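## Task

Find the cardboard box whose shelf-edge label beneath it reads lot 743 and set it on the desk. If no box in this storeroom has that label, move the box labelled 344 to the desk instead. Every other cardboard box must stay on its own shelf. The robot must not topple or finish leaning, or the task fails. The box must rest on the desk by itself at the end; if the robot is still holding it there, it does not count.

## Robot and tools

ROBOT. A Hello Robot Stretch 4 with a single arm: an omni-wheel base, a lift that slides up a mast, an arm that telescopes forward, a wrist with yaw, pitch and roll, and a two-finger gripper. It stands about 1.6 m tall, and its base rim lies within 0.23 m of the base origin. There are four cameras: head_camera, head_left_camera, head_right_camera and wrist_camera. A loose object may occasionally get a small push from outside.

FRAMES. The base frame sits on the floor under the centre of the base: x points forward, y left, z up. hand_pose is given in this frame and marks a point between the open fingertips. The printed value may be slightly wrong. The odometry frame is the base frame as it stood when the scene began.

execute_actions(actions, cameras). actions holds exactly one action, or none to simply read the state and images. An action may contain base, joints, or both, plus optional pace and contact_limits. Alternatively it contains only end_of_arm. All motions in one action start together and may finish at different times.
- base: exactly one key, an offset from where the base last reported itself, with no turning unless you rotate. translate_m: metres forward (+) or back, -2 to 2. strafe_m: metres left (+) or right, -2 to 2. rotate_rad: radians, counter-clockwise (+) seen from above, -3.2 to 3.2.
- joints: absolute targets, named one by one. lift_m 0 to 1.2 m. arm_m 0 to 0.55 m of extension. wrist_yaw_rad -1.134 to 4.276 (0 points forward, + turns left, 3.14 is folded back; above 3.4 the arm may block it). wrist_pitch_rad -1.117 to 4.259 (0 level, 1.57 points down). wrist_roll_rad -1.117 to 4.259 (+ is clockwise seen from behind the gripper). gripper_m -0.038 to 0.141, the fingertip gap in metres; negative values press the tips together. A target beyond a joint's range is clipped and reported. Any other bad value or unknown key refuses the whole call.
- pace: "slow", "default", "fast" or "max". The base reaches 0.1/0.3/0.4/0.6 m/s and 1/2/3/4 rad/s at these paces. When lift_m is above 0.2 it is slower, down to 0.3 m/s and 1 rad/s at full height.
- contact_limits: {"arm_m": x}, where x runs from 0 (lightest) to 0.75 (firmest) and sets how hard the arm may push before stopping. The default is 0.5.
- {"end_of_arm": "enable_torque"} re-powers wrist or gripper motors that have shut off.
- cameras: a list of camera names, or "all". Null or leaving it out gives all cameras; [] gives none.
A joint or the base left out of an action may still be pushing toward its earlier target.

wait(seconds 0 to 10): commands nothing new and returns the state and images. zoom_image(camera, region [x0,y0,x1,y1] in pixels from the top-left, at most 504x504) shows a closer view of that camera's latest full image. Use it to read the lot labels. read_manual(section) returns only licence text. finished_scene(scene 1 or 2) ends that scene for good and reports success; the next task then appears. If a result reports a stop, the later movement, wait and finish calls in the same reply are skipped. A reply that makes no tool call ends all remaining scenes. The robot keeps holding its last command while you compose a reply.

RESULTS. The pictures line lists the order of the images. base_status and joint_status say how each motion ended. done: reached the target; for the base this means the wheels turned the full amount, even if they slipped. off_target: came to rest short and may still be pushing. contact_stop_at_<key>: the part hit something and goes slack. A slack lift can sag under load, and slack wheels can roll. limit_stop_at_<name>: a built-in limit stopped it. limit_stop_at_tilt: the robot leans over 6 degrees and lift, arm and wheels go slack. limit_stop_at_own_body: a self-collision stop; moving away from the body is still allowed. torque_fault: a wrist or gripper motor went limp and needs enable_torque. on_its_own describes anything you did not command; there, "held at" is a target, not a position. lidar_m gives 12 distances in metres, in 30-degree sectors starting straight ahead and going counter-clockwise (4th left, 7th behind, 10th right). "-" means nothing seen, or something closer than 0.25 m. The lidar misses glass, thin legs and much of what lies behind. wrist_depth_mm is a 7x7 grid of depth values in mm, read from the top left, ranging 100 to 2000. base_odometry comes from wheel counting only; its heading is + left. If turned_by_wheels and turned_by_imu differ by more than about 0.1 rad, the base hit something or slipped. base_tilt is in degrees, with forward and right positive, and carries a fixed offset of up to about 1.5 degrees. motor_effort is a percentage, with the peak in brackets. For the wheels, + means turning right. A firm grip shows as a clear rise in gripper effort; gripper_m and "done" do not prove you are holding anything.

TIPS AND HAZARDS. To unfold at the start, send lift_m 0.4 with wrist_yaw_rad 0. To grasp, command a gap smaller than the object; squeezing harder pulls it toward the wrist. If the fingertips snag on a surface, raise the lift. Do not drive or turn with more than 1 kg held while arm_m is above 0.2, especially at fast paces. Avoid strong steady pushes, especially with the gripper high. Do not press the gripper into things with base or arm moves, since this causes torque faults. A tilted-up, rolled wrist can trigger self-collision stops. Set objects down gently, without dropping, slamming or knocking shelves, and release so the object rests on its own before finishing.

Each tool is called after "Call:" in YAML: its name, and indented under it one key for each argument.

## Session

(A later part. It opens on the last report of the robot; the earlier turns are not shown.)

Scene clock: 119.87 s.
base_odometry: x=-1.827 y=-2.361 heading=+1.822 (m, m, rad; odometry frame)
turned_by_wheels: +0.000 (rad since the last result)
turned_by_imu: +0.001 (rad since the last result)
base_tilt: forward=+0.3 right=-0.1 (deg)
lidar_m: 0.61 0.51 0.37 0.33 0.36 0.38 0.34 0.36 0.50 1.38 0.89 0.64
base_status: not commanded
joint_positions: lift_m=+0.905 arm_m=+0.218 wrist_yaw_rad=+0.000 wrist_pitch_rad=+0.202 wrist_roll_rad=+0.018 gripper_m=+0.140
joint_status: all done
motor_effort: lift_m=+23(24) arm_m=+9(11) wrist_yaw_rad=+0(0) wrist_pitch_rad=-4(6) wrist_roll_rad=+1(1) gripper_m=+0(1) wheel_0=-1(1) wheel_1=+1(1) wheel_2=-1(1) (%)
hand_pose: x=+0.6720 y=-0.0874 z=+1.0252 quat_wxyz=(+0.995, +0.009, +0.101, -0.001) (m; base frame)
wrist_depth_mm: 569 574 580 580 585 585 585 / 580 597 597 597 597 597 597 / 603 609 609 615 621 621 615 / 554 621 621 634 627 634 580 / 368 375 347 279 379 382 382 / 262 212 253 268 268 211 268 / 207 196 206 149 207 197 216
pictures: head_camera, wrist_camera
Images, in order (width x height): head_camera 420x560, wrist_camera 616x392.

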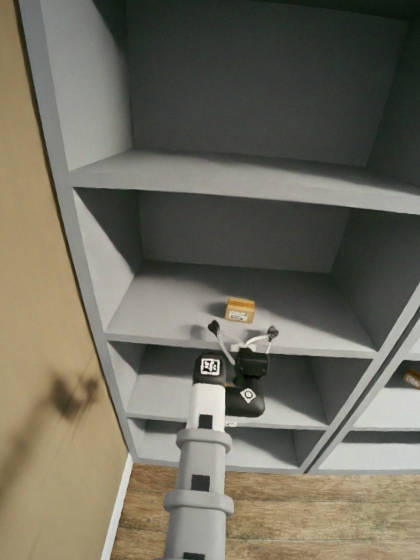

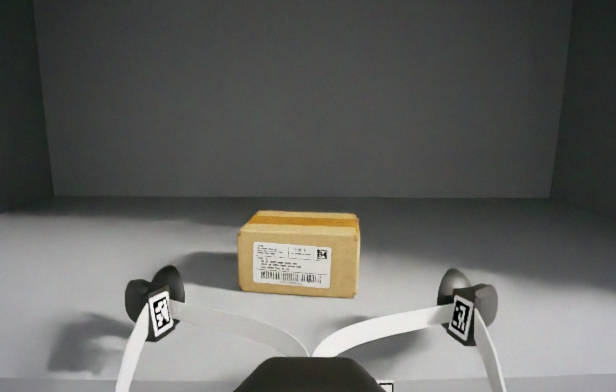

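Call:
execute_actions:
  actions:
    - {"base":{"strafe_m":0.008},"joints":{"arm_m":0.295}}
  cameras: ["wrist_camera"]

Call:
execute_actions:
  actions:
    - {"joints":{"gripper_m":0.03}}
  cameras: ["wrist_camera"]

Call:
execute_actions:
  actions:
    - {"joints":{"lift_m":0.94}}
  cameras: ["wrist_camera"]

Scene clock: 127.33 s.
base_odometry: x=-1.835 y=-2.363 heading=+1.822 (m, m, rad; odometry frame)
turned_by_wheels: +0.000 (rad since the last result)
turned_by_imu: +0.001 (rad since the last result)
base_tilt: forward=+0.2 right=+0.0 (deg)
lidar_m: 0.59 0.50 0.34 0.33 0.34 0.39 0.37 0.38 0.54 1.43 0.91 0.63
base_status: done
joint_positions: lift_m=+0.905 arm_m=+0.293 wrist_yaw_rad=+0.000 wrist_pitch_rad=+0.202 wrist_roll_rad=+0.018 gripper_m=+0.140
joint_status: all done
motor_effort: lift_m=+24(24) arm_m=+9(9) wrist_yaw_rad=+0(0) wrist_pitch_rad=-5(7) wrist_roll_rad=+1(0) gripper_m=+1(1) wheel_0=+1(8) wheel_1=-2(10) wheel_2=-1(3) (%)
hand_pose: x=+0.7470 y=-0.0874 z=+1.0252 quat_wxyz=(+0.995, +0.009, +0.101, -0.001) (m; base frame)
wrist_depth_mm: 508 508 508 508 512 517 521 / 517 521 521 525 530 535 530 / 535 539 539 539 544 549 549 / 549 549 549 554 559 564 564 / 368 373 375 235 382 382 382 / 260 211 211 206 202 210 267 / 206 195 205 149 206 198 215
pictures: wrist_camera
Images, in order (width x height): wrist_camera 616x392.

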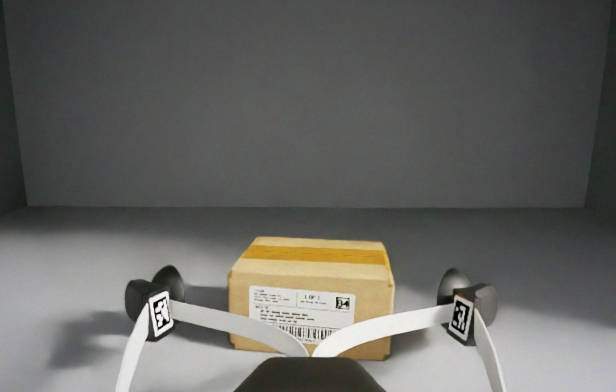

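Scene clock: 129.43 s.
base_odometry: x=-1.835 y=-2.363 heading=+1.822 (m, m, rad; odometry frame)
turned_by_wheels: +0.000 (rad since the last result)
turned_by_imu: +0.001 (rad since the last result)
base_tilt: forward=+0.2 right=+0.0 (deg)
lidar_m: 0.57 0.49 0.34 0.32 0.36 0.36 0.35 0.37 0.54 1.38 0.89 0.64
base_status: not commanded
joint_positions: lift_m=+0.905 arm_m=+0.293 wrist_yaw_rad=+0.000 wrist_pitch_rad=+0.203 wrist_roll_rad=+0.018 gripper_m=+0.030
joint_status: all done
motor_effort: lift_m=+23(24) arm_m=+9(9) wrist_yaw_rad=+0(0) wrist_pitch_rad=-8(7) wrist_roll_rad=+1(1) gripper_m=-19(20) wheel_0=+1(1) wheel_1=-1(2) wheel_2=-1(2) (%)
hand_pose: x=+0.7469 y=-0.0874 z=+1.0249 quat_wxyz=(+0.995, +0.009, +0.101, -0.001) (m; base frame)
wrist_depth_mm: 508 508 508 512 512 512 517 / 517 521 525 530 525 530 530 / 530 535 535 544 549 544 549 / 549 549 554 554 559 559 564 / 366 366 370 224 375 377 377 / 258 247 190 187 186 267 264 / 205 186 193 190 189 188 214
pictures: wrist_camera
Images, in order (width x height): wrist_camera 616x392.

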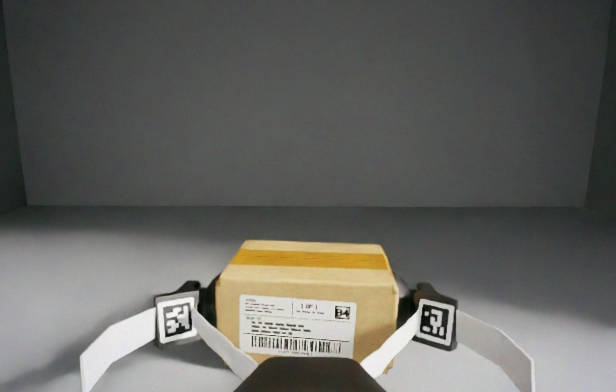

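Scene clock: 130.40 s.
base_odometry: x=-1.835 y=-2.363 heading=+1.822 (m, m, rad; odometry frame)
turned_by_wheels: +0.000 (rad since the last result)
turned_by_imu: +0.000 (rad since the last result)
base_tilt: forward=+0.3 right=+0.0 (deg)
lidar_m: 0.60 0.50 0.35 0.33 0.35 0.36 0.36 0.36 0.54 1.40 0.89 0.66
base_status: not commanded
joint_positions: lift_m=+0.940 arm_m=+0.293 wrist_yaw_rad=+0.000 wrist_pitch_rad=+0.203 wrist_roll_rad=+0.018 gripper_m=+0.030
joint_status: all done
motor_effort: lift_m=+24(25) arm_m=+9(9) wrist_yaw_rad=+0(0) wrist_pitch_rad=-8(11) wrist_roll_rad=+0(2) gripper_m=-19(21) wheel_0=+1(1) wheel_1=-2(2) wheel_2=-1(1) (%)
hand_pose: x=+0.7469 y=-0.0874 z=+1.0598 quat_wxyz=(+0.995, +0.009, +0.101, -0.001) (m; base frame)
wrist_depth_mm: 504 508 508 508 517 517 521 / 521 521 525 530 535 530 535 / 535 539 539 539 544 549 549 / 549 554 559 559 564 564 564 / 462 466 466 224 477 477 477 / 329 314 189 187 185 338 336 / 259 236 237 190 238 237 265
pictures: wrist_camera
Images, in order (width x height): wrist_camera 616x392.

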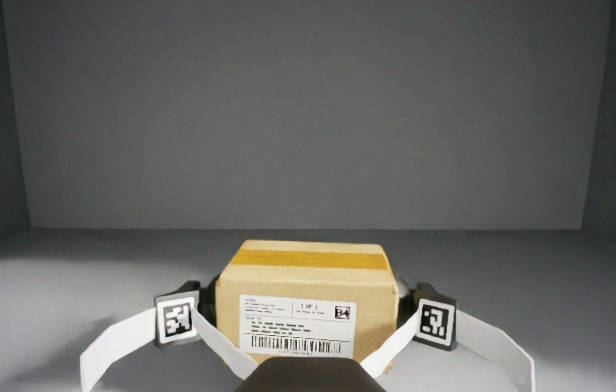

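Call:
execute_actions:
  actions:
    - {"base":{"rotate_rad":0.025},"joints":{"arm_m":0},"pace":"fast"}
  cameras: []

Call:
execute_actions:
  actions:
    - {"base":{"strafe_m":-2},"joints":{"lift_m":0.4,"wrist_yaw_rad":-0.7},"pace":"fast"}
  cameras: ["head_camera"]

Scene clock: 139.03 s.
base_odometry: x=-1.835 y=-2.363 heading=+1.847 (m, m, rad; odometry frame)
turned_by_wheels: +0.025 (rad since the last result)
turned_by_imu: +0.026 (rad since the last result)
base_tilt: forward=+0.3 right=+0.0 (deg)
lidar_m: 0.60 0.47 0.33 0.33 0.37 0.37 0.34 0.39 0.55 1.51 0.87 0.64
base_status: done
joint_positions: lift_m=+0.940 arm_m=+0.002 wrist_yaw_rad=+0.000 wrist_pitch_rad=+0.204 wrist_roll_rad=+0.018 gripper_m=+0.030
joint_status: all done
motor_effort: lift_m=+24(24) arm_m=-9(9) wrist_yaw_rad=+1(2) wrist_pitch_rad=-12(9) wrist_roll_rad=+1(1) gripper_m=-19(21) wheel_0=-2(2) wheel_1=+0(3) wheel_2=+0(2) (%)
hand_pose: x=+0.4554 y=-0.0875 z=+1.0596 quat_wxyz=(+0.995, +0.009, +0.102, -0.001) (m; base frame)
wrist_depth_mm: 564 768 778 788 768 778 668 / 569 788 809 798 798 798 676 / 559 809 809 842 820 820 668 / 569 723 798 820 820 831 654 / 466 473 477 223 484 480 484 / 517 410 189 187 185 413 597 / 554 778 891 190 891 820 661
pictures: none
No camera images: the call's "cameras" was empty. Leave "cameras" out to get every camera's image.

Scene clock: 145.73 s.
base_odometry: x=+0.089 y=-1.818 heading=+1.847 (m, m, rad; odometry frame)
turned_by_wheels: +0.000 (rad since the last result)
turned_by_imu: +0.000 (rad since the last result)
base_tilt: forward=+0.2 right=+0.0 (deg)
lidar_m: 0.59 0.64 0.85 1.49 0.55 0.39 0.35 0.38 0.53 1.54 0.87 0.64
base_status: done
joint_positions: lift_m=+0.400 arm_m=+0.002 wrist_yaw_rad=-0.700 wrist_pitch_rad=+0.203 wrist_roll_rad=+0.018 gripper_m=+0.030
joint_status: all done
motor_effort: lift_m=+19(21) arm_m=-8(9) wrist_yaw_rad=-1(10) wrist_pitch_rad=-12(10) wrist_roll_rad=+1(1) gripper_m=-21(22) wheel_0=-1(12) wheel_1=+1(10) wheel_2=+1(2) (%)
hand_pose: x=+0.3327 y=-0.2488 z=+0.5201 quat_wxyz=(+0.934, +0.043, +0.092, -0.342) (m; base frame)
wrist_depth_mm: 707 788 597 549 1281 1138 1808 / 723 809 627 569 1366 1182 1863 / 732 820 640 591 1255 1160 1921 / 402 459 569 597 1397 1255 - / 759 878 683 224 1430 1308 1808 / 788 842 189 187 185 1160 1229 / 788 768 750 190 820 878 991
pictures: head_camera
Images, in order (width x height): head_camera 420x560.

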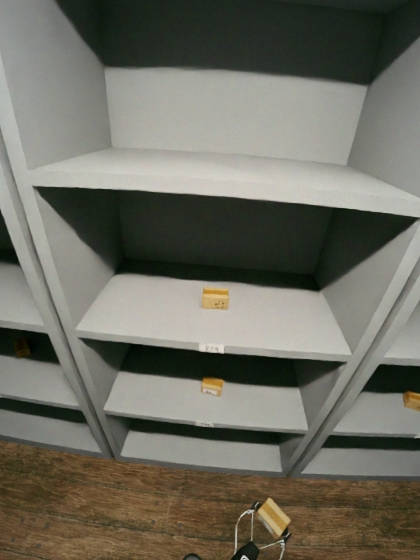

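Call:
execute_actions:
  actions:
    - {"base":{"strafe_m":-1.9},"pace":"max"}
  cameras: ["head_camera"]

Call:
execute_actions:
  actions:
    - {"base":{"translate_m":1.65},"joints":{"wrist_yaw_rad":0},"pace":"max"}
  cameras: ["head_camera"]

Call:
execute_actions:
  actions:
    - {"base":{"strafe_m":1.2},"joints":{"lift_m":0.8},"pace":"fast"}
  cameras: ["head_camera","wrist_camera"]

Scene clock: 162.33 s.
base_odometry: x=+1.917 y=-1.300 heading=+1.847 (m, m, rad; odometry frame)
turned_by_wheels: +0.000 (rad since the last result)
turned_by_imu: +0.002 (rad since the last result)
base_tilt: forward=+0.2 right=+0.0 (deg)
lidar_m: 2.02 0.76 0.88 1.53 0.56 0.40 0.37 0.41 0.53 0.49 0.53 0.74
base_status: done
joint_positions: lift_m=+0.400 arm_m=+0.002 wrist_yaw_rad=-0.700 wrist_pitch_rad=+0.203 wrist_roll_rad=+0.018 gripper_m=+0.030
joint_status: not commanded
motor_effort: lift_m=+21(21) arm_m=-8(8) wrist_yaw_rad=-1(1) wrist_pitch_rad=-11(10) wrist_roll_rad=+1(1) gripper_m=-20(21) wheel_0=+1(13) wheel_1=+1(12) wheel_2=+1(1) (%)
hand_pose: x=+0.3326 y=-0.2489 z=+0.5199 quat_wxyz=(+0.934, +0.043, +0.092, -0.342) (m; base frame)
wrist_depth_mm: - 1229 809 603 484 394 347 / - 1281 820 621 488 402 349 / - 1366 866 634 504 413 355 / - 1464 904 647 512 418 359 / 1708 1499 917 224 488 427 366 / 1229 1160 189 187 186 413 373 / 960 866 878 190 492 424 377
pictures: head_camera
Images, in order (width x height): head_camera 420x560.

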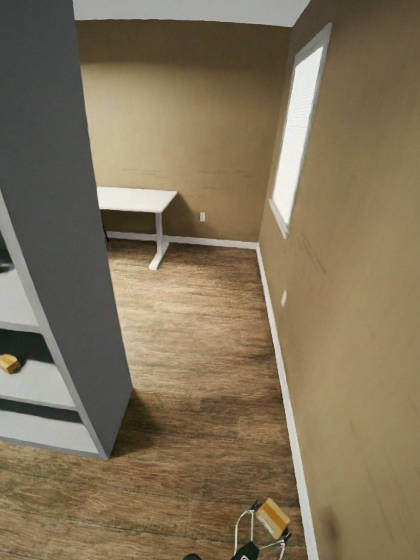

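Scene clock: 166.97 s.
base_odometry: x=+1.467 y=+0.287 heading=+1.847 (m, m, rad; odometry frame)
turned_by_wheels: +0.000 (rad since the last result)
turned_by_imu: +0.007 (rad since the last result)
base_tilt: forward=+0.2 right=+0.0 (deg)
lidar_m: 1.69 1.11 1.35 2.17 0.78 0.74 2.01 0.76 0.51 0.51 0.51 0.72
base_status: done
joint_positions: lift_m=+0.400 arm_m=+0.002 wrist_yaw_rad=+0.000 wrist_pitch_rad=+0.203 wrist_roll_rad=+0.018 gripper_m=+0.030
joint_status: all done
motor_effort: lift_m=+21(21) arm_m=-8(8) wrist_yaw_rad=+0(9) wrist_pitch_rad=-9(11) wrist_roll_rad=+0(0) gripper_m=-21(20) wheel_0=+0(9) wheel_1=-1(4) wheel_2=+0(12) (%)
hand_pose: x=+0.4553 y=-0.0875 z=+0.5199 quat_wxyz=(+0.995, +0.009, +0.102, -0.001) (m; base frame)
wrist_depth_mm: 1366 1336 1336 1366 1366 960 647 / 1397 1366 1397 1430 1397 960 661 / 1464 1430 1430 1430 1430 960 668 / 1499 1499 1464 1464 1499 976 668 / 1229 1537 1499 224 1537 960 668 / 1098 1160 189 186 185 831 661 / 960 878 878 190 878 788 661
pictures: head_camera
Images, in order (width x height): head_camera 420x560.

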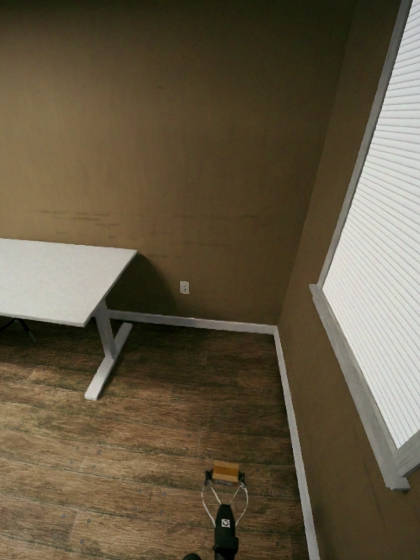

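Scene clock: 171.20 s.
base_odometry: x=+0.313 y=-0.040 heading=+1.847 (m, m, rad; odometry frame)
turned_by_wheels: +0.000 (rad since the last result)
turned_by_imu: +0.005 (rad since the last result)
base_tilt: forward=+0.3 right=-0.1 (deg)
lidar_m: 0.90 0.97 2.45 2.10 0.80 0.58 0.53 0.58 0.78 1.69 1.77 0.94
base_status: done
joint_positions: lift_m=+0.800 arm_m=+0.002 wrist_yaw_rad=+0.000 wrist_pitch_rad=+0.203 wrist_roll_rad=+0.018 gripper_m=+0.030
joint_status: all done
motor_effort: lift_m=+23(24) arm_m=-8(8) wrist_yaw_rad=+0(1) wrist_pitch_rad=-8(11) wrist_roll_rad=+1(1) gripper_m=-19(20) wheel_0=+0(13) wheel_1=+2(13) wheel_2=-1(2) (%)
hand_pose: x=+0.4553 y=-0.0874 z=+0.9197 quat_wxyz=(+0.995, +0.009, +0.102, -0.001) (m; base frame)
wrist_depth_mm: 1397 1366 1366 1397 1366 1366 1336 / 1366 1430 1397 1430 1397 1430 1397 / 1464 1430 1464 1430 1430 1464 1464 / 1464 1397 1430 1430 1499 1499 1464 / 831 842 842 224 854 866 1537 / 1182 991 189 187 186 1576 1576 / 1229 1397 1205 190 1118 1430 1576
pictures: head_camera, wrist_camera
Images, in order (width x height): head_camera 420x560, wrist_camera 616x392.

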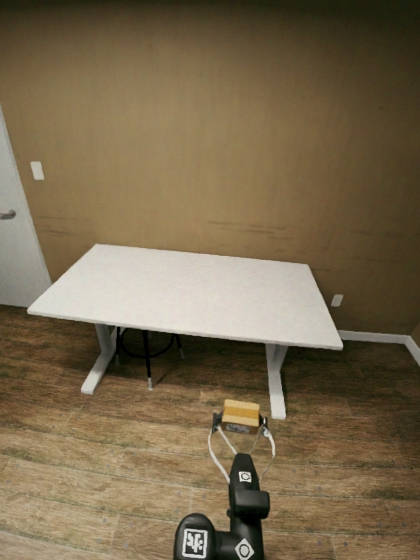

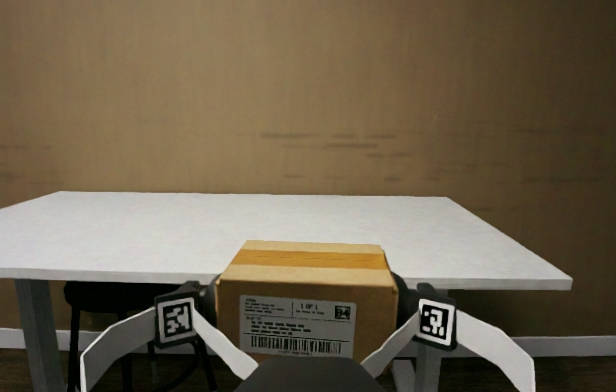

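Call:
execute_actions:
  actions:
    - {"base":{"translate_m":0.3},"joints":{"lift_m":0.68,"arm_m":0.35},"pace":"fast"}
  cameras: ["wrist_camera"]

Scene clock: 177.63 s.
base_odometry: x=+0.231 y=+0.249 heading=+1.847 (m, m, rad; odometry frame)
turned_by_wheels: +0.000 (rad since the last result)
turned_by_imu: +0.002 (rad since the last result)
base_tilt: forward=+0.2 right=+0.0 (deg)
lidar_m: 0.63 0.64 0.92 2.54 1.23 0.90 0.84 0.90 1.80 1.68 1.76 0.66
base_status: done
joint_positions: lift_m=+0.680 arm_m=+0.348 wrist_yaw_rad=+0.000 wrist_pitch_rad=+0.203 wrist_roll_rad=+0.018 gripper_m=+0.030
joint_status: all done
motor_effort: lift_m=+19(21) arm_m=+9(9) wrist_yaw_rad=-1(1) wrist_pitch_rad=-8(12) wrist_roll_rad=+0(1) gripper_m=-21(20) wheel_0=+0(6) wheel_1=-1(5) wheel_2=-1(10) (%)
hand_pose: x=+0.8020 y=-0.0873 z=+0.8001 quat_wxyz=(+0.995, +0.009, +0.102, -0.001) (m; base frame)
wrist_depth_mm: 778 788 778 778 778 778 778 / 809 809 798 809 809 778 798 / 842 831 820 831 831 831 820 / 820 854 842 842 831 842 842 / 492 500 500 223 508 508 512 / 349 334 189 187 186 359 359 / 276 251 252 190 254 252 282
pictures: wrist_camera
Images, in order (width x height): wrist_camera 616x392.

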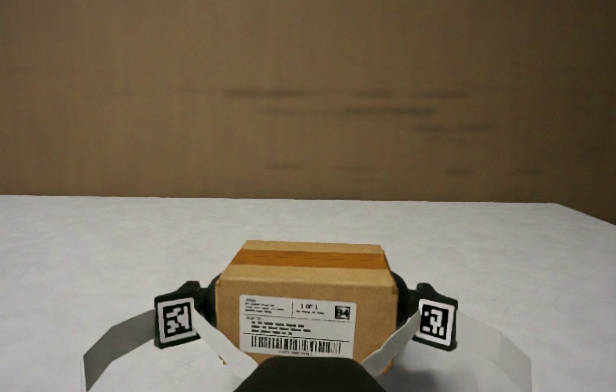

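Call:
execute_actions:
  actions:
    - {"joints":{"lift_m":0.636},"pace":"slow"}
  cameras: []

Call:
execute_actions:
  actions:
    - {"joints":{"gripper_m":0.12}}
  cameras: []

Call:
execute_actions:
  actions:
    - {"joints":{"arm_m":0.22,"lift_m":0.66},"pace":"fast"}
  cameras: ["wrist_camera"]

Call:
finished_scene:
  scene: 1

Scene clock: 186.40 s.
base_odometry: x=+0.231 y=+0.249 heading=+1.847 (m, m, rad; odometry frame)
turned_by_wheels: +0.000 (rad since the last result)
turned_by_imu: +0.001 (rad since the last result)
base_tilt: forward=+0.3 right=+0.0 (deg)
lidar_m: 0.62 0.65 0.94 2.54 1.19 0.87 0.84 0.86 1.78 1.68 1.79 0.65
base_status: not commanded
joint_positions: lift_m=+0.636 arm_m=+0.348 wrist_yaw_rad=+0.000 wrist_pitch_rad=+0.203 wrist_roll_rad=+0.018 gripper_m=+0.030
joint_status: all done
motor_effort: lift_m=+18(17) arm_m=+8(9) wrist_yaw_rad=-1(1) wrist_pitch_rad=-9(11) wrist_roll_rad=+0(1) gripper_m=-20(21) wheel_0=+0(0) wheel_1=-1(1) wheel_2=-1(1) (%)
hand_pose: x=+0.8020 y=-0.0873 z=+0.7562 quat_wxyz=(+0.995, +0.009, +0.102, -0.001) (m; base frame)
wrist_depth_mm: 788 788 778 778 778 778 768 / 809 798 809 809 798 798 798 / 831 831 842 820 831 831 820 / 627 634 634 640 654 654 668 / 370 373 377 224 384 387 384 / 263 250 189 187 185 272 270 / 208 189 194 190 191 190 217
pictures: none
No camera images: the call's "cameras" was empty. Leave "cameras" out to get every camera's image.

Scene clock: 188.17 s.
base_odometry: x=+0.231 y=+0.249 heading=+1.847 (m, m, rad; odometry frame)
turned_by_wheels: +0.000 (rad since the last result)
turned_by_imu: +0.001 (rad since the last result)
base_tilt: forward=+0.3 right=-0.1 (deg)
lidar_m: 0.61 0.62 0.96 2.54 1.21 0.87 0.85 0.88 1.79 1.69 1.76 0.66
base_status: not commanded
joint_positions: lift_m=+0.636 arm_m=+0.348 wrist_yaw_rad=+0.000 wrist_pitch_rad=+0.203 wrist_roll_rad=+0.018 gripper_m=+0.120
joint_status: all done
motor_effort: lift_m=+18(18) arm_m=+9(9) wrist_yaw_rad=-1(1) wrist_pitch_rad=-9(11) wrist_roll_rad=+1(0) gripper_m=-1(19) wheel_0=+0(0) wheel_1=-1(1) wheel_2=-1(1) (%)
hand_pose: x=+0.8020 y=-0.0873 z=+0.7563 quat_wxyz=(+0.995, +0.009, +0.101, -0.001) (m; base frame)
wrist_depth_mm: 788 788 788 788 778 778 778 / 809 809 809 798 809 809 798 / 820 831 831 831 831 820 820 / 627 634 634 647 654 661 668 / 373 377 379 239 387 387 387 / 264 252 208 206 202 243 272 / 208 197 209 144 207 200 219
pictures: none
No camera images: the call's "cameras" was empty. Leave "cameras" out to get every camera's image.

Scene clock: 189.37 s.
base_odometry: x=+0.231 y=+0.249 heading=+1.847 (m, m, rad; odometry frame)
turned_by_wheels: +0.000 (rad since the last result)
turned_by_imu: +0.000 (rad since the last result)
base_tilt: forward=+0.2 right=-0.1 (deg)
lidar_m: 0.61 0.66 0.93 2.55 1.23 0.86 0.84 0.88 1.78 1.68 1.77 0.65
base_status: not commanded
joint_positions: lift_m=+0.660 arm_m=+0.222 wrist_yaw_rad=+0.000 wrist_pitch_rad=+0.202 wrist_roll_rad=+0.018 gripper_m=+0.120
joint_status: all done
motor_effort: lift_m=+23(25) arm_m=-9(8) wrist_yaw_rad=+0(1) wrist_pitch_rad=-7(11) wrist_roll_rad=+1(1) gripper_m=-1(0) wheel_0=+0(0) wheel_1=-1(1) wheel_2=-1(1) (%)
hand_pose: x=+0.6750 y=-0.0874 z=+0.7800 quat_wxyz=(+0.995, +0.009, +0.101, -0.001) (m; base frame)
wrist_depth_mm: 891 904 891 891 891 891 904 / 946 931 931 917 917 931 917 / 960 960 946 946 960 960 946 / 741 741 759 759 778 788 960 / 439 445 452 334 452 452 455 / 312 297 283 320 286 286 320 / 247 232 246 144 246 236 251
pictures: wrist_camera
Images, in order (width x height): wrist_camera 616x392.

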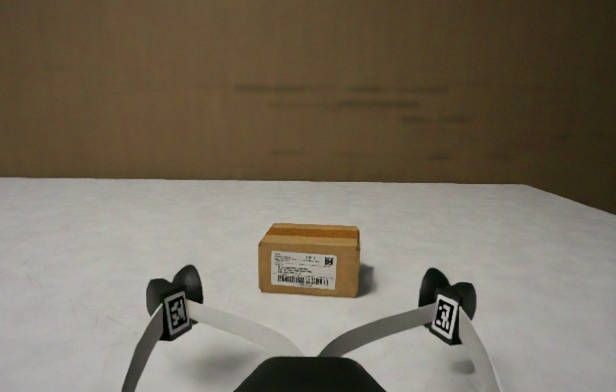

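The scene is finished: the task was done.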